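## Task

Get all three plates into the gray tray so that every one rests flat on the tray floor; a plate that stays there only because the robot is holding it does not count.

## Robot and tools

Robot: two arms, left_arm and right_arm, each ending in a vacuum suction cup (rim 29 mm across) instead of fingers. Each arm has a wrist camera: cam_left_wrist and cam_right_wrist, both 504x504 pixels. The names left and right are just labels, not sides of a picture.

Frame: all printed positions share one scene frame. Origin sits on the table surface midway between the arms; +z is up, +x reaches out over the table, and left_arm is on the +y side. The cup point is the centre of the cup rim; the cup opens along the cup point's own +z axis. About 7 cm behind the rim the tool widens to roughly 8 cm sideways, so keep that body clear of the tray walls and the other arm. Printed cup positions can be slightly wrong, more so at long reach.

The 14-number row (used by execute_actions rows and by move target): one flat list covering both arms, all values in [-1, 1]. Order: left dx, dy, dz, rx, ry, rz, left suction, then right dx, dy, dz, rx, ry, rz, right suction. The six motion numbers are an offset, not a pose: they are measured in the cup point's own axes from that cup point's pose in the most recent result that showed it (before any such result in a scene, or for the second or later call in one reply, from where the arm actually is when the action begins). Scale: 1.0 equals 0.6 m for dx/dy/dz and 180 degrees for rotation; rx, ry, rz form a single rotation vector. All zeros therefore drives an arm back to that reference pose; it is not a hold-still. Suction: 1 means full vacuum (about 55 kPa under ambient), a fraction asks for that fraction, and 0.05 or less switches it off. Suction keeps its last value, but a 0 you send is obeyed, so repeat an arm's current suction value to leave it unchanged.

execute_actions: argument actions is a list of zero or one item, plus optional pictures (boolean). Empty list: just report state. An action item {rows, steps}: up to 15 rows, steps at most 15 (default 15), each step 1/30 s; every row is an offset from the same reference pose, not from the previous row, and the final row repeats if steps exceed rows. A wait item {steps} alone: up to 300 steps counted from the previous result. A rejected call sends nothing.

move: target is one 14-number row as above. Each cup point travels a straight line toward its target; both paths finish together and last 0.5 to 10 s (cut off at 10 s). speed: m/s, 0.002 to 0.5, default 0.25; rotation capped at twice that in rad/s. Arms can lag, drift off the line or exceed speed, particularly near full stretch. Paths ignore obstacles and the other arm. stop_force: newtons, 9 to 40, shared by both arms, not allowed in the first 0.2 s of a scene. With it, an arm's path stops once its wrist sensor reads that much extra push opposing the motion for 2 steps; the cup then backs to where it was 2 steps before and holds. Use it with very slow speed to approach surfaces, aiming a bit past the contact. Do not rely on it when the cup is also rotating, and omit it when lifting away from something the cup presses on. An arm commanded to stay within 1.5 mm and 0.5 degrees only triggers at sensor saturation. Force may briefly exceed stop_force after contact.

wait: seconds, 0 to 10; sends nothing new. zoom_image: camera name and region [x0, y0, x1, y1] in pixels from the top-left, at most 504 by 504, giving a closer look at that camera's latest image. finished_scene: scene, the number of the current scene; ends it irreversibly and reports success and the next task. Only call it once the plates lie flat in the tray without the robot touching them.

Results: a state line per arm gives end_effector_position (m), end_effector_quat_wxyz and velocities (m/s, rad/s). A move adds a move: line with each arm's ending: done, off_target, moving, held, fault, or contact (stop_force ended the path; this outranks others). limits=paced means the sent pose was clipped; limits=held means some steps were blocked, after which the arm may lurch fast. A Hand target line shows where the controller is currently driving each cup point. pose unreachable and HELD mark commands the clearance check altered or withheld. Wrist force and Wrist torque are in the cup point's axes, with several newtons of offset and noise, saturating near 50 N; force points from the touched surface back into the arm. suction_measured shows reached vacuum (near 0 means no seal; on a tight seal it settles within 0.15 of the command); part_present turns 1 at 0.50 and back to 0 below 0.45. MOTOR HOT warns from 70 °C.

Control behaviour: each step the commanded pose is clipped to within 100 mm and 16 degrees of the measured one; motion trails commands by about 0.17 s; position wins over orientation when both cannot be met. After a big move, check the result and send the remainder. The simulation keeps running while you compose a reply.

Gripping plates: switch suction on and press the cup flat onto a smooth flat area of a plate, away from its rim edge, so the seal is complete. Under vacuum the cup shortens up to about 10 mm. To release, set the plate down resting on the tray floor, then set suction off and lift at least 15 mm. A cup sealed on the table pins the tool; turn suction off to free it.

Avoid: hard or fast contact (150 N on any part, or joint torque at its limit, freezes the arm for 10 s); stiff arms fault even a little past a firm surface without stop_force; arms colliding or pressing each other; knocking anything off the table (ends the scene); dropping, slamming or sliding plates; holding loads long (motors overheat at 85 °C and brake). Objects may occasionally be nudged by outside pushes, so recheck before finishing.

Each tool is called after "Request:" by a JSON object that holds its "method" and its "body", one argument or row to a line.

## Session

Request:
{"method": "execute_actions", "body": {
  "actions": []
}}

Scene clock: 0.00 s of 7200.00 s.
left_arm: end_effector_position=(+0.3575, +0.3957, +0.2285) suction_measured=0.01 part_present=0 end_effector_quat_wxyz=(+0.001, -0.169, +0.986, -0.001) end_effector_velocity=(+0.000, +0.001, +0.000) end_effector_angular_velocity=(-0.000, +0.000, +0.002) | right_arm: end_effector_position=(+0.4782, -0.3159, +0.2275) suction_measured=0.00 part_present=0 end_effector_quat_wxyz=(+0.000, +0.168, +0.986, +0.001) end_effector_velocity=(-0.000, +0.000, -0.000) end_effector_angular_velocity=(-0.000, +0.000, +0.001)
Joint positions: left_arm=[-0.316 -1.724  2.041 -1.89  -1.571 -0.841] | right_arm=[-0.314 -1.721  2.041 -1.89  -1.569  0.208]
Joint velocities: left_arm=[ 0.002 -0.    -0.    -0.    -0.    -0.   ] | right_arm=[ 0.001 -0.001  0.001  0.    -0.    -0.   ]
Motor temperatures (°C, as the motors report them): left_arm=[34 33 32 40 36 37] | right_arm=[31 33 34 44 39 41]
Wrist force (N, on the end effector, along its own x y z axes, offset not removed): no reading
Wrist torque (N m, same axes, about the end effector's origin, offset not removed): no reading
Hand target (left_arm): +0.358, +0.396, +0.229; +0.001, -0.169, +0.986, -0.001
Hand target (right_arm): +0.478, -0.316, +0.227; +0.000, +0.168, +0.986, +0.001

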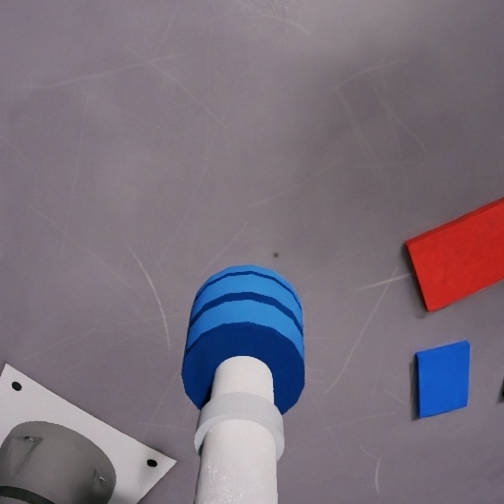

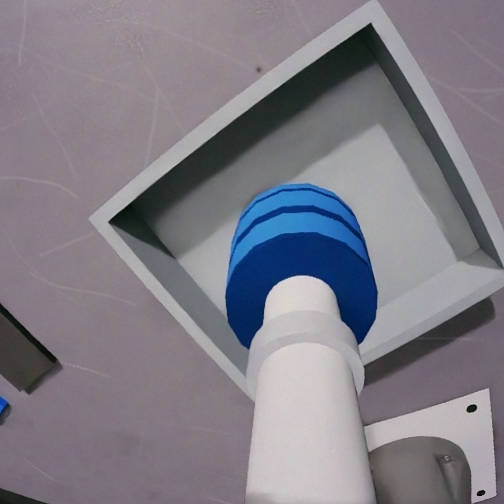

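Request:
{"method": "move", "body": {
  "target": [0,-0.25,-0.25,0,0,0,0,0,0,-0.3,0,0,0,0]
}}

Scene clock: 6.53 s of 7200.00 s.
left_arm: end_effector_position=(+0.4069, +0.2544, +0.3785) suction_measured=0.01 part_present=0 end_effector_quat_wxyz=(+0.001, -0.169, +0.986, -0.001) end_effector_velocity=(+0.001, -0.001, +0.001) end_effector_angular_velocity=(+0.001, +0.001, +0.001) | right_arm: end_effector_position=(+0.4783, -0.3159, +0.4073) suction_measured=0.00 part_present=0 end_effector_quat_wxyz=(+0.000, +0.168, +0.986, +0.001) end_effector_velocity=(-0.000, -0.000, +0.002) end_effector_angular_velocity=(-0.000, +0.000, -0.000)
Joint positions: left_arm=[-0.512 -1.544  1.486 -1.515 -1.571 -1.036] | right_arm=[-0.314 -1.758  1.606 -1.419 -1.569  0.208]
Joint velocities: left_arm=[-0.     0.004 -0.008  0.006  0.    -0.001] | right_arm=[-0.     0.    -0.006  0.005 -0.     0.   ]
Motor temperatures (°C, as the motors report them): left_arm=[34 33 32 40 36 37] | right_arm=[31 33 34 44 39 41]
Wrist force (N, on the end effector, along its own x y z axes, offset not removed): left_arm=[0.5 -1.1 2.1] | right_arm=[2.3 -0.4 -1.9]
Wrist torque (N m, same axes, about the end effector's origin, offset not removed): left_arm=[-0.19 0.05 0.07] | right_arm=[-0.22 -0.47 -0.14]
Hand target (left_arm): +0.407, +0.254, +0.379; +0.001, -0.169, +0.986, -0.001
Hand target (right_arm): +0.478, -0.316, +0.407; +0.000, +0.168, +0.986, +0.001
Off the commanded pose (left_arm): 0.000 m, 0 deg.
Off the commanded pose (right_arm): 0.000 m, 0 deg.
After step 90, 2.10 s passed at rest.
move: done

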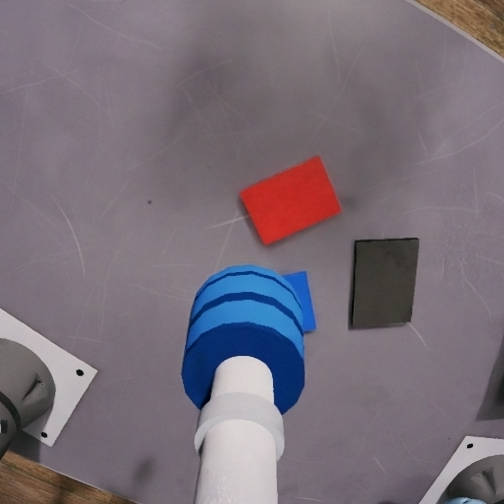

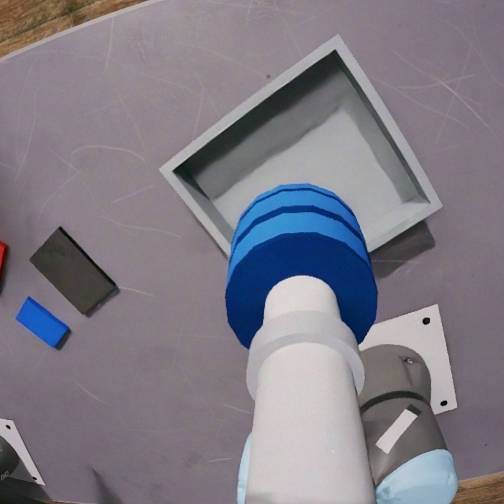

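Request:
{"method": "move", "body": {
  "target": [0.1,-0.09,0.45,0,0,0,0,0,0,0,0,0,0,0]
}}

Scene clock: 16.47 s of 7200.00 s.
left_arm: end_effector_position=(+0.3686, +0.1832, +0.1086) suction_measured=0.01 part_present=0 end_effector_quat_wxyz=(+0.001, -0.169, +0.986, -0.001) end_effector_velocity=(+0.000, -0.001, -0.002) end_effector_angular_velocity=(-0.001, -0.001, +0.001) | right_arm: end_effector_position=(+0.4783, -0.3159, +0.4073) suction_measured=0.00 part_present=0 end_effector_quat_wxyz=(+0.000, +0.168, +0.986, +0.001) end_effector_velocity=(+0.000, -0.000, +0.000) end_effector_angular_velocity=(-0.000, -0.001, +0.000)
Joint positions: left_arm=[-0.666 -1.352  2.001 -2.222 -1.571 -1.191] | right_arm=[-0.314 -1.758  1.606 -1.419 -1.569  0.208]
Joint velocities: left_arm=[-0.     0.004  0.001 -0.007  0.    -0.001] | right_arm=[-0.001 -0.    -0.    -0.    -0.    -0.001]
Motor temperatures (°C, as the motors report them): left_arm=[34 33 32 40 36 37] | right_arm=[31 33 34 44 39 41]
Wrist force (N, on the end effector, along its own x y z axes, offset not removed): left_arm=[0.2 1.6 -0.4] | right_arm=[1.9 0.8 -0.8]
Wrist torque (N m, same axes, about the end effector's origin, offset not removed): left_arm=[0.12 0.00 0.05] | right_arm=[-0.01 -0.42 -0.22]
Hand target (left_arm): +0.369, +0.183, +0.108; +0.001, -0.169, +0.986, -0.001
Hand target (right_arm): +0.478, -0.316, +0.407; +0.000, +0.168, +0.986, +0.001
Off the commanded pose (left_arm): 0.000 m, 0 deg.
Off the commanded pose (right_arm): 0.000 m, 0 deg.
After step 90, 5.23 s passed at rest.
move: done

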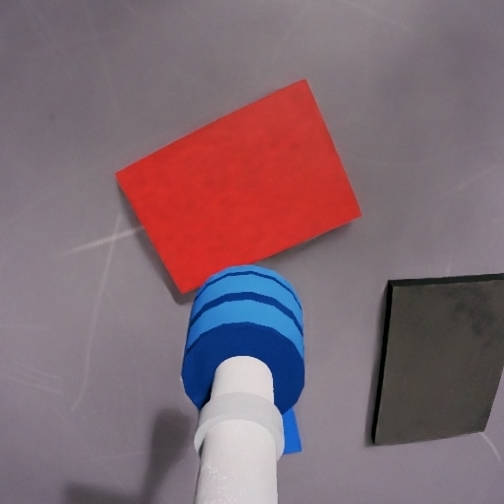

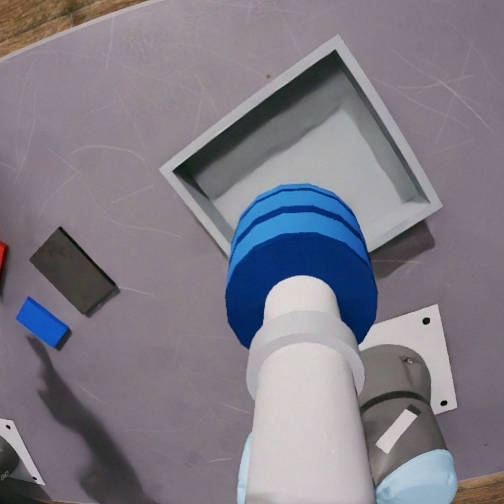

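Request:
{"method": "move", "body": {
  "target": [-0.01,0,0.125,0,0,0,0,0,0,0,0,0,0,0]
}}

Request:
{"method": "move", "body": {
  "target": [0,0,0.06,0,0,0,1,0,0,0,0,0,0,0],
  "speed": 0.01,
  "stop_force": 10
}}

Scene clock: 23.00 s of 7200.00 s.
left_arm: end_effector_position=(+0.3743, +0.1851, +0.0337) suction_measured=0.01 part_present=0 end_effector_quat_wxyz=(+0.001, -0.169, +0.986, -0.001) end_effector_velocity=(+0.001, -0.000, -0.002) end_effector_angular_velocity=(-0.001, -0.001, +0.000) | right_arm: end_effector_position=(+0.4783, -0.3159, +0.4073) suction_measured=0.00 part_present=0 end_effector_quat_wxyz=(+0.000, +0.168, +0.986, +0.001) end_effector_velocity=(-0.000, +0.000, +0.001) end_effector_angular_velocity=(-0.000, -0.002, +0.001)
Joint positions: left_arm=[-0.655 -1.211  2.061 -2.424 -1.571 -1.18 ] | right_arm=[-0.314 -1.758  1.606 -1.419 -1.569  0.208]
Joint velocities: left_arm=[ 0.001  0.005  0.    -0.006  0.     0.001] | right_arm=[ 0.001 -0.001 -0.001 -0.    -0.    -0.001]
Motor temperatures (°C, as the motors report them): left_arm=[34 33 32 40 36 37] | right_arm=[31 33 34 44 39 41]
Wrist force (N, on the end effector, along its own x y z axes, offset not removed): left_arm=[2.8 -3.1 -1.2] | right_arm=[3.2 1.3 -0.8]
Wrist torque (N m, same axes, about the end effector's origin, offset not removed): left_arm=[-0.54 -0.26 -0.15] | right_arm=[0.18 -0.63 -0.13]
Hand target (left_arm): +0.374, +0.185, +0.034; +0.001, -0.169, +0.986, -0.001
Hand target (right_arm): +0.478, -0.316, +0.407; +0.000, +0.168, +0.986, +0.001
Off the commanded pose (left_arm): 0.000 m, 0 deg.
Off the commanded pose (right_arm): 0.000 m, 0 deg.
After step 90, 2.60 s passed at rest.
move: done

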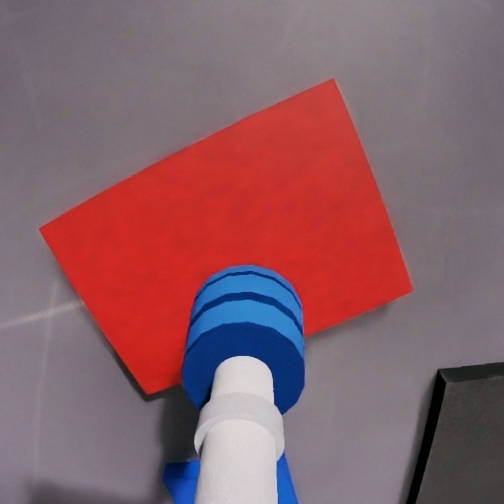

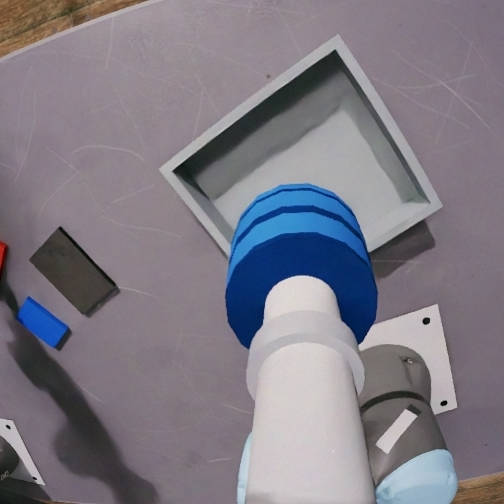

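Scene clock: 26.67 s of 7200.00 s.
left_arm: end_effector_position=(+0.3743, +0.1851, +0.0009) suction_measured=0.98 part_present=1 end_effector_quat_wxyz=(+0.001, -0.169, +0.986, -0.001) end_effector_velocity=(-0.000, +0.002, +0.001) end_effector_angular_velocity=(+0.003, +0.003, +0.001) | right_arm: end_effector_position=(+0.4783, -0.3159, +0.4073) suction_measured=0.00 part_present=0 end_effector_quat_wxyz=(+0.000, +0.168, +0.986, +0.001) end_effector_velocity=(-0.000, -0.000, +0.000) end_effector_angular_velocity=(-0.000, -0.001, +0.001)
Joint positions: left_arm=[-0.655 -1.142  2.08  -2.512 -1.571 -1.18 ] | right_arm=[-0.314 -1.758  1.606 -1.419 -1.569  0.208]
Joint velocities: left_arm=[ 0.001 -0.004  0.     0.008 -0.     0.   ] | right_arm=[-0.001 -0.001  0.    -0.     0.    -0.001]
Motor temperatures (°C, as the motors report them): left_arm=[34 33 32 40 36 37] | right_arm=[31 33 34 44 39 41]
Wrist force (N, on the end effector, along its own x y z axes, offset not removed): left_arm=[-1.1 0.7 -28.0] | right_arm=[1.6 0.1 -0.4]
Wrist torque (N m, same axes, about the end effector's origin, offset not removed): left_arm=[-0.14 0.31 0.16] | right_arm=[-0.05 -0.40 -0.21]
Hand target (left_arm): +0.374, +0.185, +0.001; +0.001, -0.169, +0.986, -0.001
Hand target (right_arm): +0.478, -0.316, +0.407; +0.000, +0.168, +0.986, +0.001
Off the commanded pose (left_arm): 0.003 m, 0 deg.
Off the commanded pose (right_arm): 0.000 m, 0 deg.
move: contact (left_arm)

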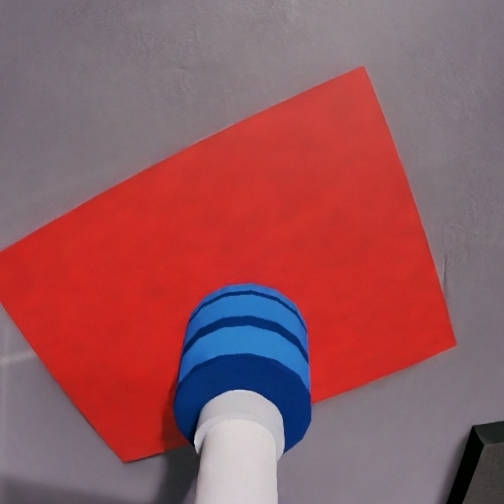

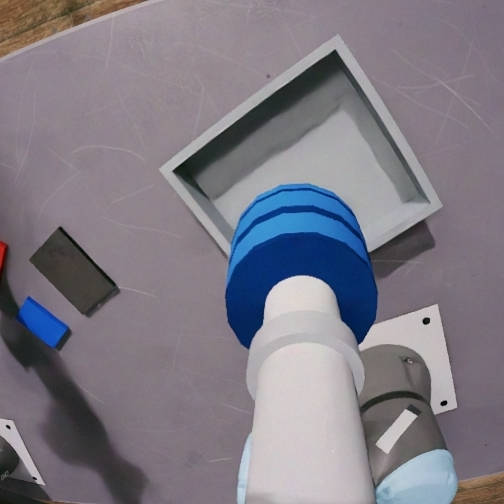

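Request:
{"method": "move", "body": {
  "target": [0,0,-0.25,0,0,0,1,0.2,-0.45,0,0,0,0,0]
}}

Request:
{"method": "move", "body": {
  "target": [0.193,-0.7,0,0,0,0.158,1,0,0,0,0,0,0,0]
}}

Scene clock: 42.23 s of 7200.00 s.
left_arm: end_effector_position=(+0.3741, +0.1853, +0.1509) suction_measured=0.98 part_present=1 end_effector_quat_wxyz=(+0.001, -0.169, +0.986, -0.001) end_effector_velocity=(+0.000, +0.001, +0.001) end_effector_angular_velocity=(+0.001, -0.000, +0.002) | right_arm: end_effector_position=(+0.2754, -0.5314, +0.4076) suction_measured=0.00 part_present=0 end_effector_quat_wxyz=(+0.001, +0.169, +0.986, +0.000) end_effector_velocity=(-0.001, -0.002, +0.000) end_effector_angular_velocity=(+0.002, -0.004, +0.000)
Joint positions: left_arm=[-0.655 -1.405  1.937 -2.105 -1.57  -1.18 ] | right_arm=[-1.282 -2.194  1.85  -1.228 -1.57  -0.759]
Joint velocities: left_arm=[ 0.001 -0.001 -0.001  0.002  0.001 -0.001] | right_arm=[-0.014 -0.002 -0.     0.002  0.004 -0.014]
Motor temperatures (°C, as the motors report them): left_arm=[34 33 32 40 36 37] | right_arm=[31 33 34 44 39 41]
Wrist force (N, on the end effector, along its own x y z axes, offset not removed): left_arm=[-2.6 0.5 5.6] | right_arm=[1.2 0.7 0.1]
Wrist torque (N m, same axes, about the end effector's origin, offset not removed): left_arm=[0.08 0.44 0.10] | right_arm=[0.02 -0.28 -0.11]
Hand target (left_arm): +0.374, +0.185, +0.151; +0.001, -0.169, +0.986, -0.001
Hand target (right_arm): +0.275, -0.532, +0.408; +0.001, +0.168, +0.986, +0.000
Off the commanded pose (left_arm): 0.000 m, 0 deg.
Off the commanded pose (right_arm): 0.001 m, 0 deg.
move: done

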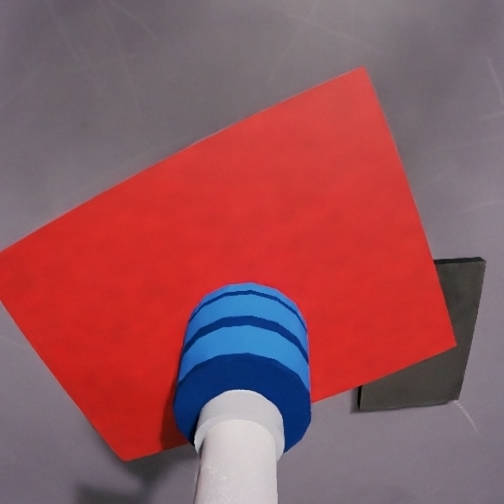

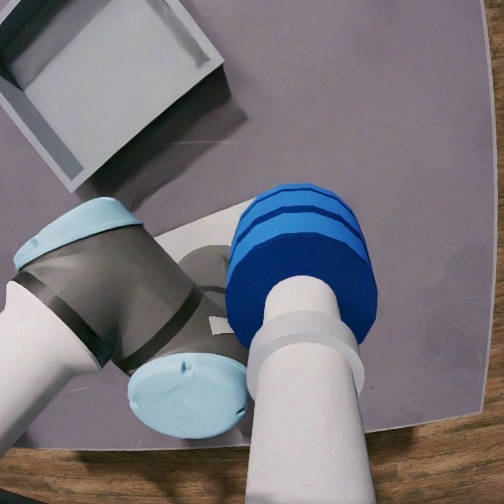

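Scene clock: 44.63 s of 7200.00 s.
left_arm: end_effector_position=(+0.4037, -0.2490, +0.1512) suction_measured=0.96 part_present=1 end_effector_quat_wxyz=(+0.001, +0.078, +0.997, -0.001) end_effector_velocity=(+0.000, -0.003, +0.000) end_effector_angular_velocity=(+0.007, +0.004, -0.002) | right_arm: end_effector_position=(+0.2754, -0.5314, +0.4076) suction_measured=0.00 part_present=0 end_effector_quat_wxyz=(+0.001, +0.169, +0.986, +0.000) end_effector_velocity=(+0.000, +0.000, +0.000) end_effector_angular_velocity=(-0.000, -0.000, +0.000)
Joint positions: left_arm=[-0.967 -0.563  0.58  -1.591 -1.57  -0.995] | right_arm=[-1.282 -2.194  1.85  -1.228 -1.57  -0.759]
Joint velocities: left_arm=[-0.001  0.018 -0.038  0.028 -0.     0.001] | right_arm=[ 0.001 -0.     0.    -0.     0.     0.   ]
Motor temperatures (°C, as the motors report them): left_arm=[34 33 32 40 36 37] | right_arm=[31 33 34 44 39 41]
Wrist force (N, on the end effector, along its own x y z axes, offset not removed): left_arm=[1.7 -4.3 2.0] | right_arm=[2.0 0.2 0.6]
Wrist torque (N m, same axes, about the end effector's origin, offset not removed): left_arm=[-0.61 -0.15 0.00] | right_arm=[0.05 -0.34 -0.22]
Hand target (left_arm): +0.404, -0.249, +0.151; +0.001, +0.078, +0.997, -0.001
Hand target (right_arm): +0.275, -0.531, +0.408; +0.001, +0.169, +0.986, +0.000
Off the commanded pose (left_arm): 0.001 m, 0 deg.
Off the commanded pose (right_arm): 0.000 m, 0 deg.
move: done

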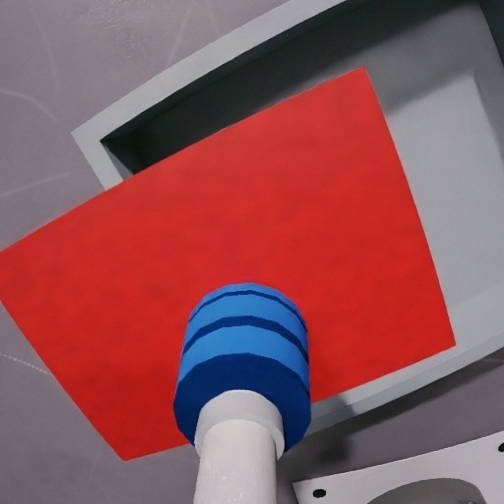

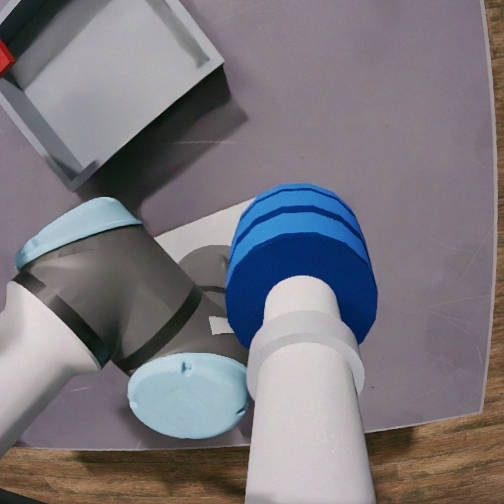

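Request:
{"method": "move", "body": {
  "target": [-0.01,-0.02,0.1,0,0,0,1,0,0,0,0,0,0,0],
  "speed": 0.1
}}

Scene clock: 48.63 s of 7200.00 s.
left_arm: end_effector_position=(+0.4078, -0.2619, +0.0914) suction_measured=0.99 part_present=1 end_effector_quat_wxyz=(+0.001, +0.078, +0.997, -0.001) end_effector_velocity=(+0.000, -0.001, -0.001) end_effector_angular_velocity=(-0.001, -0.001, -0.000) | right_arm: end_effector_position=(+0.2754, -0.5314, +0.4076) suction_measured=0.00 part_present=0 end_effector_quat_wxyz=(+0.001, +0.169, +0.986, +0.000) end_effector_velocity=(+0.000, +0.000, -0.000) end_effector_angular_velocity=(+0.000, +0.000, +0.000)
Joint positions: left_arm=[-0.969 -0.492  0.595 -1.677 -1.571 -0.997] | right_arm=[-1.282 -2.194  1.85  -1.228 -1.57  -0.759]
Joint velocities: left_arm=[-0.     0.003 -0.002 -0.002  0.    -0.   ] | right_arm=[ 0.001  0.     0.     0.    -0.     0.   ]
Motor temperatures (°C, as the motors report them): left_arm=[34 33 32 40 36 37] | right_arm=[31 33 34 44 39 41]
Wrist force (N, on the end effector, along its own x y z axes, offset not removed): left_arm=[2.5 -1.8 2.5] | right_arm=[2.7 -0.4 0.1]
Wrist torque (N m, same axes, about the end effector's origin, offset not removed): left_arm=[-0.42 -0.28 0.14] | right_arm=[-0.14 -0.48 -0.16]
Hand target (left_arm): +0.408, -0.262, +0.091; +0.001, +0.078, +0.997, -0.001
Hand target (right_arm): +0.275, -0.531, +0.408; +0.001, +0.169, +0.986, +0.000
Off the commanded pose (left_arm): 0.000 m, 0 deg.
Off the commanded pose (right_arm): 0.000 m, 0 deg.
move: done

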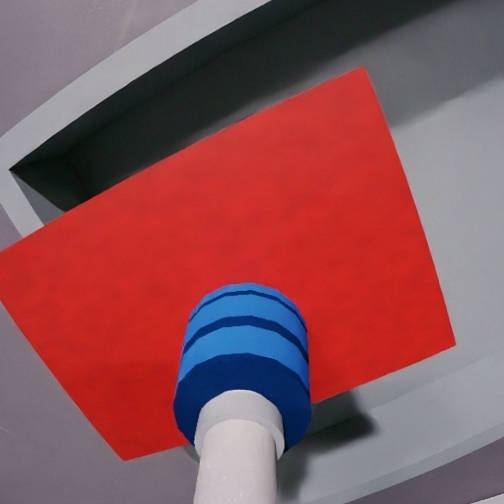

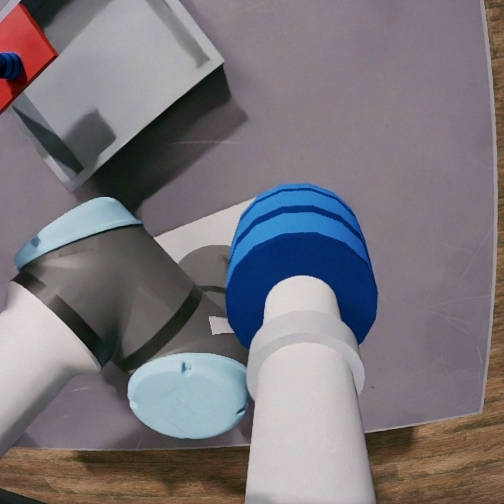

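Request:
{"method": "move", "body": {
  "target": [-0.012,-0.012,0.1,0,0,0,1,0,0,0,0,0,0,0],
  "speed": 0.03,
  "stop_force": 10
}}

Request:
{"method": "move", "body": {
  "target": [0,0,0.06,0,0,0,1,0,0,0,0,0,0,0],
  "speed": 0.01,
  "stop_force": 10
}}

Scene clock: 55.80 s of 7200.00 s.
left_arm: end_effector_position=(+0.4138, -0.2702, +0.0315) suction_measured=1.00 part_present=1 end_effector_quat_wxyz=(+0.001, +0.078, +0.997, -0.001) end_effector_velocity=(-0.001, -0.001, -0.002) end_effector_angular_velocity=(-0.000, +0.000, -0.001) | right_arm: end_effector_position=(+0.2754, -0.5314, +0.4076) suction_measured=0.00 part_present=0 end_effector_quat_wxyz=(+0.001, +0.169, +0.986, +0.000) end_effector_velocity=(+0.000, +0.000, -0.000) end_effector_angular_velocity=(-0.000, +0.000, +0.002)
Joint positions: left_arm=[-0.966 -0.414  0.593 -1.754 -1.571 -0.995] | right_arm=[-1.282 -2.194  1.85  -1.228 -1.57  -0.759]
Joint velocities: left_arm=[-0.001  0.003 -0.001 -0.002 -0.     0.   ] | right_arm=[ 0.001 -0.001  0.     0.    -0.    -0.   ]
Motor temperatures (°C, as the motors report them): left_arm=[34 33 32 40 36 37] | right_arm=[31 33 34 44 39 41]
Wrist force (N, on the end effector, along its own x y z axes, offset not removed): left_arm=[2.5 -0.5 4.3] | right_arm=[4.2 1.8 -1.5]
Wrist torque (N m, same axes, about the end effector's origin, offset not removed): left_arm=[-0.20 -0.32 0.06] | right_arm=[0.12 -0.68 -0.19]
Hand target (left_arm): +0.414, -0.270, +0.031; +0.001, +0.078, +0.997, -0.001
Hand target (right_arm): +0.275, -0.531, +0.408; +0.001, +0.169, +0.986, +0.000
Off the commanded pose (left_arm): 0.000 m, 0 deg.
Off the commanded pose (right_arm): 0.000 m, 0 deg.
move: done

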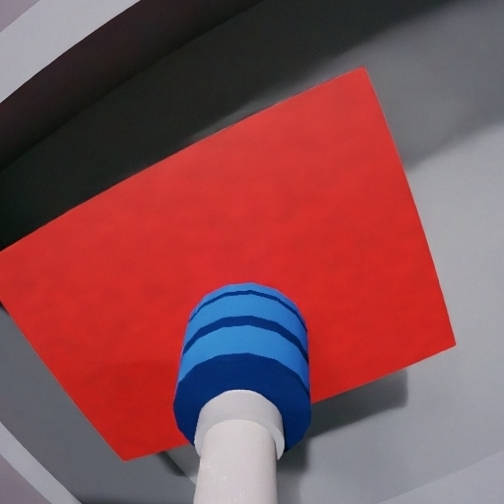

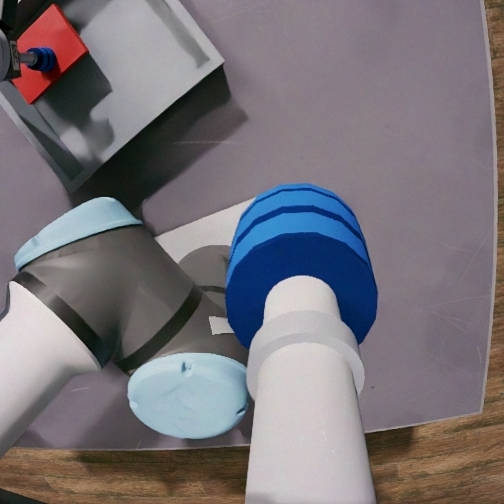

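Scene clock: 59.63 s of 7200.00 s.
left_arm: end_effector_position=(+0.4138, -0.2702, +0.0258) suction_measured=1.00 part_present=1 end_effector_quat_wxyz=(+0.001, +0.078, +0.997, -0.001) end_effector_velocity=(+0.000, +0.000, -0.000) end_effector_angular_velocity=(+0.000, -0.000, +0.000) | right_arm: end_effector_position=(+0.2754, -0.5314, +0.4076) suction_measured=0.00 part_present=0 end_effector_quat_wxyz=(+0.001, +0.169, +0.986, +0.000) end_effector_velocity=(+0.000, +0.000, +0.000) end_effector_angular_velocity=(-0.000, -0.000, +0.001)
Joint positions: left_arm=[-0.966 -0.409  0.599 -1.764 -1.571 -0.995] | right_arm=[-1.282 -2.194  1.85  -1.228 -1.57  -0.759]
Joint velocities: left_arm=[ 0. -0.  0.  0.  0.  0.] | right_arm=[ 0.001 -0.    -0.    -0.    -0.    -0.001]
Motor temperatures (°C, as the motors report them): left_arm=[34 33 32 40 36 37] | right_arm=[31 33 34 44 39 41]
Wrist force (N, on the end effector, along its own x y z axes, offset not removed): left_arm=[-3.2 0.0 2.3] | right_arm=[4.1 -1.5 -1.4]
Wrist torque (N m, same axes, about the end effector's origin, offset not removed): left_arm=[-0.07 0.58 -0.05] | right_arm=[-0.23 -0.66 -0.19]
Hand target (left_arm): +0.414, -0.270, +0.026; +0.001, +0.078, +0.997, -0.001
Hand target (right_arm): +0.275, -0.531, +0.408; +0.001, +0.169, +0.986, +0.000
Off the commanded pose (left_arm): 0.030 m, 0 deg.
Off the commanded pose (right_arm): 0.000 m, 0 deg.
move: held (left_arm); limits=held; held on 94 of 115 steps (left_arm), including the last (left_arm)
pose unreachable (left arm): on one or more control steps of this call this arm could not follow its commanded pose, so it was not sent that pose on those steps. On the call's last step it was still not sent that pose. It may still have moved: this result reports where it is.
cause: the commanded pose would bring a part of the arm too close to another arm (a part of this arm just beyond joint 3 (elbow) and a part of the other arm just beyond its joint 2 (shoulder lift)).

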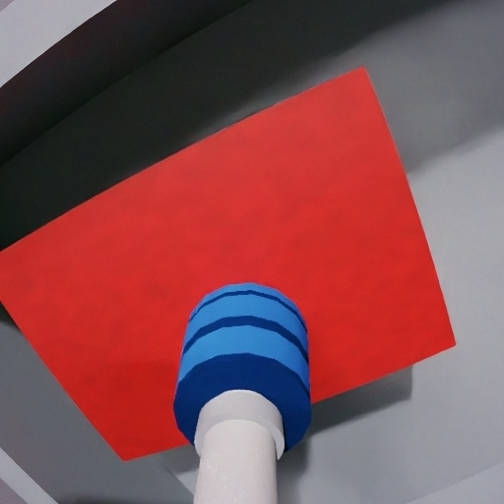

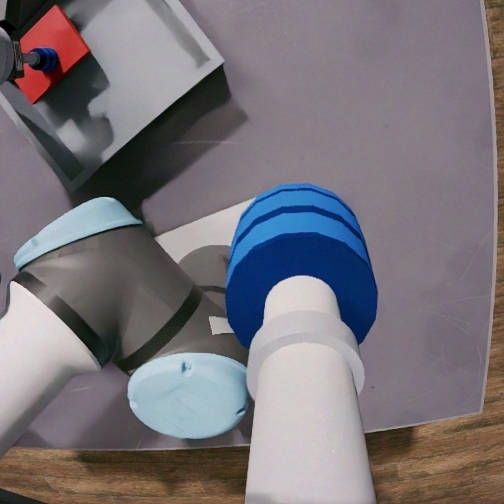

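Extending the right arm outward to clear it.

Request:
{"method": "move", "body": {
  "target": [0,0,0,0,0,0,1,-0.3,-0.3,0,0,0,0,0]
}}

Request:
{"method": "move", "body": {
  "target": [0,0,0.05,0,0,0,1,0,0,0,0,0,0,0],
  "speed": 0.01,
  "stop_force": 10
}}

Scene clock: 67.07 s of 7200.00 s.
left_arm: end_effector_position=(+0.4138, -0.2702, +0.0259) suction_measured=0.98 part_present=1 end_effector_quat_wxyz=(+0.001, +0.078, +0.997, -0.001) end_effector_velocity=(+0.002, +0.001, -0.000) end_effector_angular_velocity=(+0.000, -0.000, +0.002) | right_arm: end_effector_position=(+0.3854, -0.7609, +0.4072) suction_measured=0.00 part_present=0 end_effector_quat_wxyz=(+0.001, +0.169, +0.986, +0.000) end_effector_velocity=(+0.001, -0.001, -0.000) end_effector_angular_velocity=(+0.001, +0.001, +0.000)
Joint positions: left_arm=[-0.966 -0.409  0.599 -1.764 -1.571 -0.995] | right_arm=[-1.296 -1.605  1.472 -1.438 -1.57  -0.773]
Joint velocities: left_arm=[ 0.003 -0.     0.     0.     0.     0.   ] | right_arm=[ 0.001  0.005 -0.005  0.001 -0.     0.001]
Motor temperatures (°C, as the motors report them): left_arm=[34 33 32 40 36 37] | right_arm=[31 33 34 44 39 41]
Wrist force (N, on the end effector, along its own x y z axes, offset not removed): left_arm=[3.5 1.3 5.1] | right_arm=[3.4 0.8 0.6]
Wrist torque (N m, same axes, about the end effector's origin, offset not removed): left_arm=[-0.04 -0.51 -0.33] | right_arm=[0.03 -0.58 -0.16]
Hand target (left_arm): +0.414, -0.270, +0.026; +0.001, +0.078, +0.997, -0.001
Hand target (right_arm): +0.385, -0.761, +0.407; +0.001, +0.169, +0.986, +0.000
Off the commanded pose (left_arm): 0.000 m, 0 deg.
Off the commanded pose (right_arm): 0.000 m, 0 deg.
move: done; limits=paced,held; held on 1 of 100 steps (right_arm)
pose unreachable (right arm): on one or more control steps of this call this arm could not follow its commanded pose, so it was not sent that pose on those steps. It may still have moved: this result reports where it is.
cause: the commanded pose would bring a part of the arm too close to another arm (a part of this arm just beyond joint 2 (shoulder lift) and a part of the other arm just beyond its joint 3 (elbow)).

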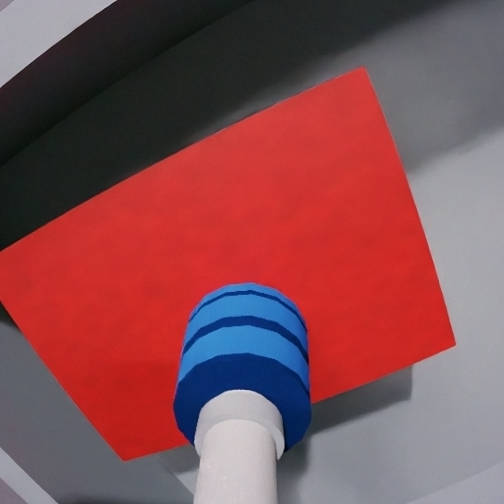

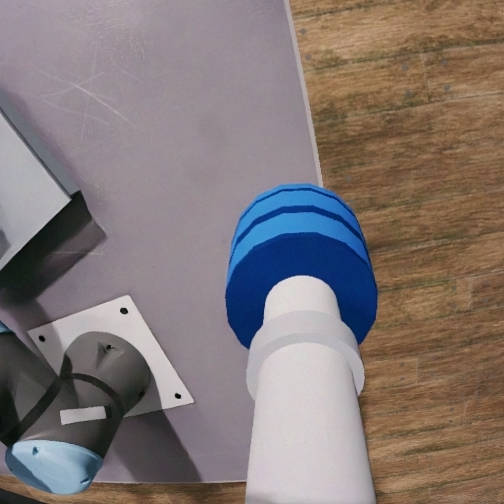

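Scene clock: 70.30 s of 7200.00 s.
left_arm: end_effector_position=(+0.4138, -0.2702, +0.0093) suction_measured=0.99 part_present=1 end_effector_quat_wxyz=(+0.001, +0.078, +0.997, -0.001) end_effector_velocity=(-0.001, -0.001, -0.000) end_effector_angular_velocity=(+0.000, +0.000, -0.001) | right_arm: end_effector_position=(+0.3854, -0.7608, +0.4072) suction_measured=0.00 part_present=0 end_effector_quat_wxyz=(+0.001, +0.169, +0.986, +0.000) end_effector_velocity=(+0.000, +0.000, +0.000) end_effector_angular_velocity=(-0.000, -0.000, +0.001)
Joint positions: left_arm=[-0.966 -0.395  0.614 -1.793 -1.571 -0.995] | right_arm=[-1.296 -1.605  1.472 -1.438 -1.57  -0.773]
Joint velocities: left_arm=[-0.001  0.     0.     0.    -0.    -0.   ] | right_arm=[ 0.001 -0.    -0.    -0.     0.    -0.   ]
Motor temperatures (°C, as the motors report them): left_arm=[34 33 32 40 36 37] | right_arm=[31 33 34 44 39 41]
Wrist force (N, on the end effector, along its own x y z axes, offset not removed): left_arm=[0.3 -1.0 2.5] | right_arm=[3.1 0.4 -0.1]
Wrist torque (N m, same axes, about the end effector's origin, offset not removed): left_arm=[-0.21 -0.14 0.12] | right_arm=[-0.18 -0.47 -0.09]
Hand target (left_arm): +0.414, -0.270, +0.009; +0.001, +0.078, +0.997, -0.001
Hand target (right_arm): +0.385, -0.761, +0.407; +0.001, +0.169, +0.986, +0.000
Off the commanded pose (left_arm): 0.013 m, 0 deg.
Off the commanded pose (right_arm): 0.000 m, 0 deg.
move: held (left_arm); limits=held; held on 43 of 97 steps (left_arm), including the last (left_arm)
pose unreachable (left arm): on one or more control steps of this call this arm could not follow its commanded pose, so it was not sent that pose on those steps. On the call's last step it was still not sent that pose. It may still have moved: this result reports where it is.
cause: the commanded pose would bring a part of the arm too close to another arm (a part of this arm just beyond joint 3 (elbow) and a part of the other arm just beyond its joint 2 (shoulder lift)).

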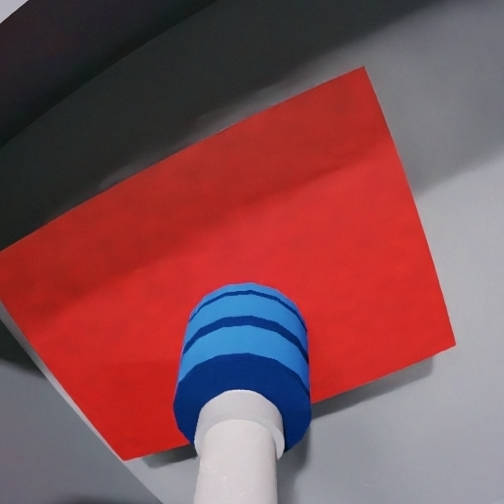

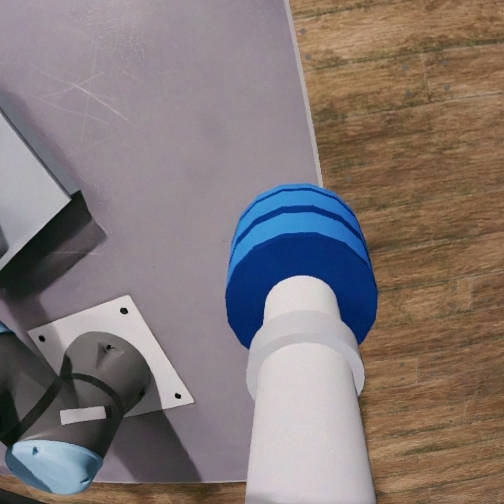

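Request:
{"method": "execute_actions", "body": {
  "actions": [
    {"rows":[[0,0,0,0,0,0,0,0,0,0,0,0,0,0]],"steps":15}
  ],
  "pictures": false
}}

Request:
{"method": "move", "body": {
  "target": [0,0,-0.25,0,0,0,0,0,0,0,0,0,0,0]
}}

Request:
{"method": "move", "body": {
  "target": [0,1,0,0,0,0,0,0,0.5,0,0,0,0,0],
  "speed": 0.4
}}

Request:
{"method": "move", "body": {
  "target": [0,0.3,0,0,0,0,0,0.53,0.795,0.45,0,0,0,0],
  "speed": 0.4
}}

Scene clock: 78.93 s of 7200.00 s.
left_arm: end_effector_position=(+0.4138, -0.2703, +0.0094) suction_measured=0.01 part_present=0 end_effector_quat_wxyz=(+0.001, +0.078, +0.997, -0.001) end_effector_velocity=(-0.000, -0.000, +0.000) end_effector_angular_velocity=(+0.000, -0.000, -0.001) | right_arm: end_effector_position=(+0.3854, -0.7609, +0.4072) suction_measured=0.00 part_present=0 end_effector_quat_wxyz=(+0.001, +0.169, +0.986, +0.000) end_effector_velocity=(+0.000, +0.000, -0.000) end_effector_angular_velocity=(+0.000, +0.000, -0.001)
Joint positions: left_arm=[-0.966 -0.395  0.614 -1.793 -1.571 -0.995] | right_arm=[-1.296 -1.605  1.472 -1.438 -1.57  -0.773]
Joint velocities: left_arm=[-0.001 -0.    -0.     0.     0.     0.   ] | right_arm=[ 0.     0.     0.001 -0.    -0.     0.001]
Motor temperatures (°C, as the motors report them): left_arm=[34 33 32 40 36 37] | right_arm=[31 33 34 44 39 41]
Wrist force (N, on the end effector, along its own x y z axes, offset not removed): left_arm=[3.8 -0.5 -2.2] | right_arm=[1.5 1.3 -1.5]
Wrist torque (N m, same axes, about the end effector's origin, offset not removed): left_arm=[-0.32 -0.37 -0.14] | right_arm=[0.01 -0.30 -0.18]
Hand target (left_arm): +0.414, -0.270, +0.009; +0.001, +0.078, +0.997, -0.001
Hand target (right_arm): +0.385, -0.761, +0.407; +0.001, +0.169, +0.986, +0.000
Off the commanded pose (left_arm): 0.000 m, 0 deg.
Off the commanded pose (right_arm): 0.000 m, 0 deg.
Steps of this call (steps 1 to 244: nothing new was sent; steps 245 to 259: all 15 steps of this action). Readings (end_effector_position | what the end effector reports):
245: left_arm (+0.4138, -0.2702, +0.0093) | right_arm (+0.3854, -0.7609, +0.4072) | left_arm suction_measured=0.11 part_present=0 | right_arm suction_measured=0.00 part_present=0 HELD
246: left_arm (+0.4138, -0.2703, +0.0094) | right_arm (+0.3854, -0.7609, +0.4072) | left_arm suction_measured=0.01 part_present=0 | right_arm suction_measured=0.00 part_present=0
248: left_arm (+0.4138, -0.2703, +0.0094) | right_arm (+0.3854, -0.7609, +0.4072) | left_arm suction_measured=0.01 part_present=0 | right_arm suction_measured=0.00 part_present=0
252: left_arm (+0.4138, -0.2703, +0.0094) | right_arm (+0.3854, -0.7609, +0.4072) | left_arm suction_measured=0.01 part_present=0 | right_arm suction_measured=0.00 part_present=0
259: the state above
pose unreachable (right arm): on one or more control steps of this call this arm could not follow its commanded pose, so it was not sent that pose on those steps. It may still have moved: this result reports where it is.
cause: the commanded pose would bring a part of the arm too close to another arm (a part of this arm just beyond joint 2 (shoulder lift) and a part of the other arm just beyond its joint 3 (elbow)).

Scene clock: 80.33 s of 7200.00 s.
left_arm: end_effector_position=(+0.4135, -0.2698, +0.1593) suction_measured=0.01 part_present=0 end_effector_quat_wxyz=(+0.001, +0.078, +0.997, -0.002) end_effector_velocity=(+0.001, -0.000, +0.002) end_effector_angular_velocity=(+0.004, +0.002, +0.001) | right_arm: end_effector_position=(+0.3854, -0.7609, +0.4072) suction_measured=0.00 part_present=0 end_effector_quat_wxyz=(+0.001, +0.169, +0.986, +0.000) end_effector_velocity=(-0.000, +0.000, +0.000) end_effector_angular_velocity=(+0.000, -0.000, -0.001)
Joint positions: left_arm=[-0.966 -0.436  0.31  -1.449 -1.57  -0.995] | right_arm=[-1.296 -1.605  1.472 -1.438 -1.57  -0.773]
Joint velocities: left_arm=[ 0.001  0.015 -0.036  0.025  0.    -0.   ] | right_arm=[ 0.    -0.001  0.001  0.     0.     0.001]
Motor temperatures (°C, as the motors report them): left_arm=[34 33 32 40 36 37] | right_arm=[31 33 34 44 39 41]
Wrist force (N, on the end effector, along its own x y z axes, offset not removed): left_arm=[0.0 -2.0 0.4] | right_arm=[-0.3 0.0 0.0]
Wrist torque (N m, same axes, about the end effector's origin, offset not removed): left_arm=[-0.56 0.22 0.06] | right_arm=[-0.04 -0.17 -0.09]
Hand target (left_arm): +0.414, -0.270, +0.159; +0.001, +0.078, +0.997, -0.001
Hand target (right_arm): +0.385, -0.761, +0.407; +0.001, +0.169, +0.986, +0.000
Off the commanded pose (left_arm): 0.000 m, 0 deg.
Off the commanded pose (right_arm): 0.000 m, 0 deg.
move: done

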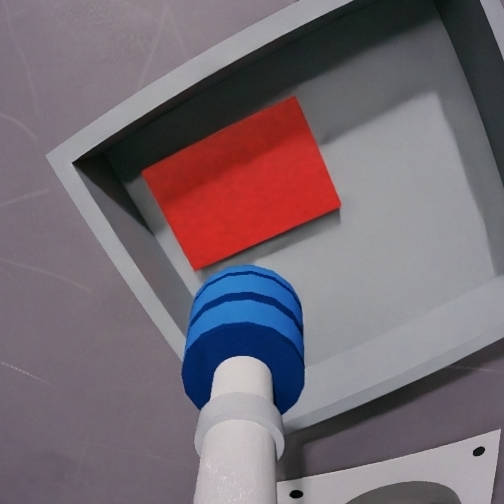

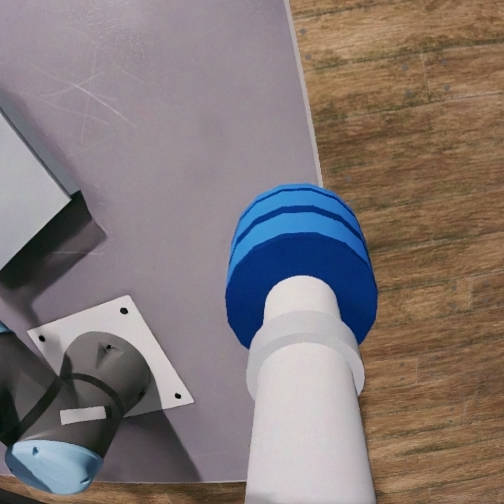

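Scene clock: 82.50 s of 7200.00 s.
left_arm: end_effector_position=(+0.5086, +0.3225, +0.1583) suction_measured=0.01 part_present=0 end_effector_quat_wxyz=(+0.002, +0.078, +0.997, -0.001) end_effector_velocity=(+0.001, +0.002, +0.000) end_effector_angular_velocity=(-0.000, -0.000, +0.001) | right_arm: end_effector_position=(+0.4851, -0.4775, +0.4072) suction_measured=0.00 part_present=0 end_effector_quat_wxyz=(+0.000, +0.169, +0.986, +0.000) end_effector_velocity=(+0.000, +0.000, +0.001) end_effector_angular_velocity=(-0.001, -0.001, -0.000)
Joint positions: left_arm=[-0.301 -1.265  1.736 -2.045 -1.571 -0.33 ] | right_arm=[-0.684 -1.74   1.592 -1.423 -1.57  -0.161]
Joint velocities: left_arm=[ 0.004 -0.    -0.     0.    -0.     0.004] | right_arm=[ 0.001 -0.    -0.001 -0.    -0.     0.002]
Motor temperatures (°C, as the motors report them): left_arm=[34 33 32 40 36 37] | right_arm=[31 33 34 44 39 41]
Wrist force (N, on the end effector, along its own x y z axes, offset not removed): left_arm=[-1.0 3.9 3.5] | right_arm=[0.0 2.4 0.6]
Wrist torque (N m, same axes, about the end effector's origin, offset not removed): left_arm=[0.50 0.13 0.13] | right_arm=[0.18 -0.05 -0.20]
Hand target (left_arm): +0.509, +0.323, +0.158; +0.002, +0.078, +0.997, -0.001
Hand target (right_arm): +0.485, -0.477, +0.407; +0.000, +0.169, +0.986, +0.000
Off the commanded pose (left_arm): 0.002 m, 0 deg.
Off the commanded pose (right_arm): 0.000 m, 0 deg.
move: done

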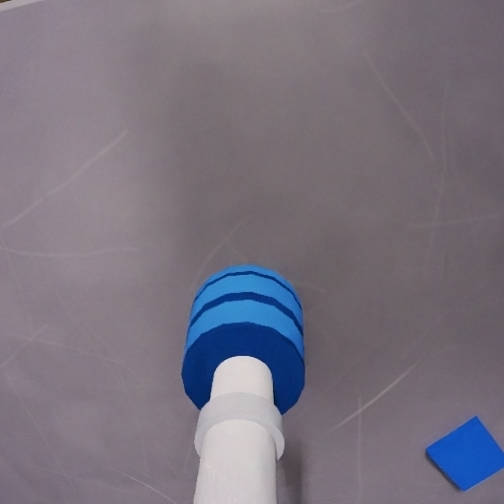

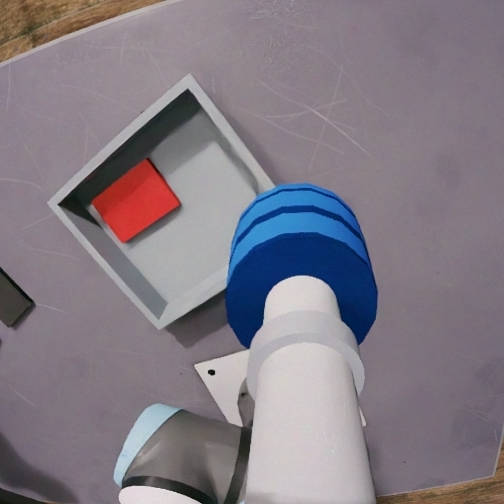

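Scene clock: 84.80 s of 7200.00 s.
left_arm: end_effector_position=(+0.5370, +0.5004, +0.1581) suction_measured=0.01 part_present=0 end_effector_quat_wxyz=(+0.002, +0.078, +0.997, -0.001) end_effector_velocity=(+0.000, -0.001, -0.000) end_effector_angular_velocity=(-0.000, +0.000, -0.002) | right_arm: end_effector_position=(+0.3428, +0.0786, +0.1368) suction_measured=0.00 part_present=0 end_effector_quat_wxyz=(-0.001, +0.169, +0.986, +0.000) end_effector_velocity=(+0.000, +0.002, -0.001) end_effector_angular_velocity=(-0.001, +0.000, +0.000)
Joint positions: left_arm=[ 0.004 -1.245  1.709 -2.038 -1.572 -0.024] | right_arm=[ 0.599 -1.324  1.876 -2.123 -1.569  1.121]
Joint velocities: left_arm=[-0.001  0.    -0.     0.    -0.001  0.001] | right_arm=[ 0.002  0.004 -0.004 -0.    -0.001  0.002]
Motor temperatures (°C, as the motors report them): left_arm=[34 33 32 40 36 37] | right_arm=[31 33 34 44 39 41]
Wrist force (N, on the end effector, along its own x y z axes, offset not removed): left_arm=[1.0 -4.0 2.4] | right_arm=[2.1 1.4 0.3]
Wrist torque (N m, same axes, about the end effector's origin, offset not removed): left_arm=[-0.59 0.11 0.05] | right_arm=[0.07 -0.47 -0.19]
Hand target (left_arm): +0.537, +0.500, +0.158; +0.002, +0.078, +0.997, -0.001
Hand target (right_arm): +0.343, +0.079, +0.137; -0.001, +0.169, +0.986, +0.000
Off the commanded pose (left_arm): 0.000 m, 0 deg.
Off the commanded pose (right_arm): 0.001 m, 0 deg.
move: done

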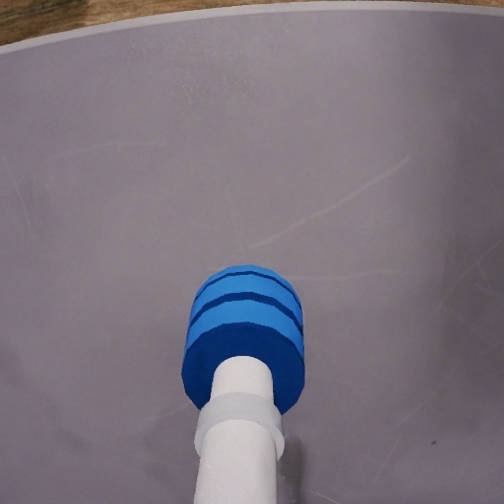

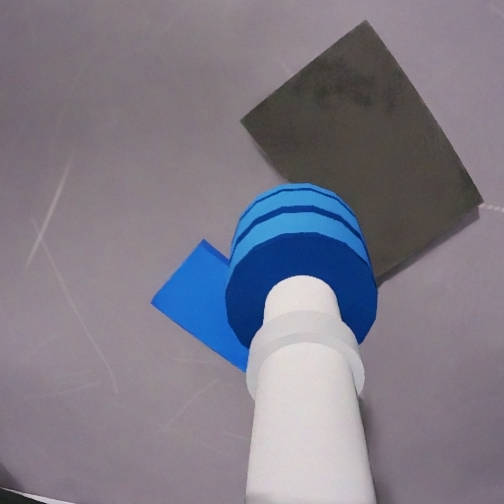

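Request:
{"method": "move", "body": {
  "target": [0,0,0,0,0,0,0,0,-0.07,0.15,0,0,0,0]
}}

Scene clock: 88.50 s of 7200.00 s.
left_arm: end_effector_position=(+0.5370, +0.5004, +0.1581) suction_measured=0.01 part_present=0 end_effector_quat_wxyz=(+0.002, +0.078, +0.997, -0.001) end_effector_velocity=(-0.000, +0.002, -0.000) end_effector_angular_velocity=(-0.000, +0.000, +0.003) | right_arm: end_effector_position=(+0.3288, +0.0390, +0.0470) suction_measured=0.00 part_present=0 end_effector_quat_wxyz=(-0.001, +0.169, +0.986, +0.000) end_effector_velocity=(+0.000, -0.001, -0.002) end_effector_angular_velocity=(+0.001, -0.001, -0.001)
Joint positions: left_arm=[ 0.004 -1.245  1.709 -2.038 -1.572 -0.024] | right_arm=[ 0.562 -1.261  2.086 -2.396 -1.569  1.085]
Joint velocities: left_arm=[ 0.003  0.     0.    -0.    -0.     0.   ] | right_arm=[-0.001  0.002  0.004 -0.008  0.    -0.   ]
Motor temperatures (°C, as the motors report them): left_arm=[34 33 32 40 36 37] | right_arm=[31 33 34 44 39 41]
Wrist force (N, on the end effector, along its own x y z axes, offset not removed): left_arm=[1.4 -2.4 5.1] | right_arm=[1.5 -0.5 0.4]
Wrist torque (N m, same axes, about the end effector's origin, offset not removed): left_arm=[-0.50 -0.11 0.26] | right_arm=[-0.30 -0.48 -0.20]
Hand target (left_arm): +0.537, +0.500, +0.158; +0.002, +0.078, +0.997, -0.001
Hand target (right_arm): +0.329, +0.039, +0.047; -0.001, +0.169, +0.986, +0.000
Off the commanded pose (left_arm): 0.000 m, 0 deg.
Off the commanded pose (right_arm): 0.000 m, 0 deg.
move: done

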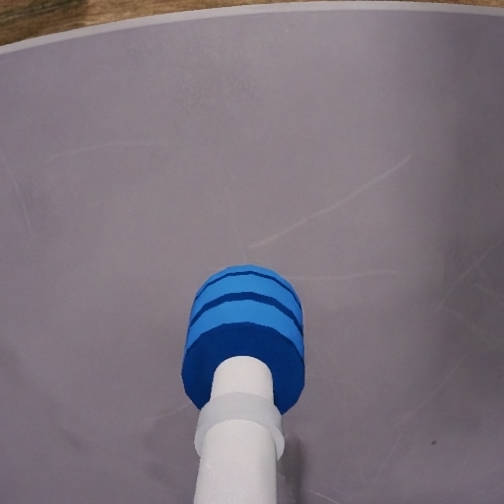

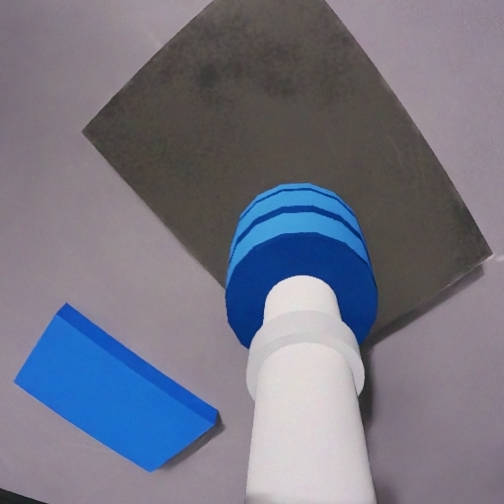

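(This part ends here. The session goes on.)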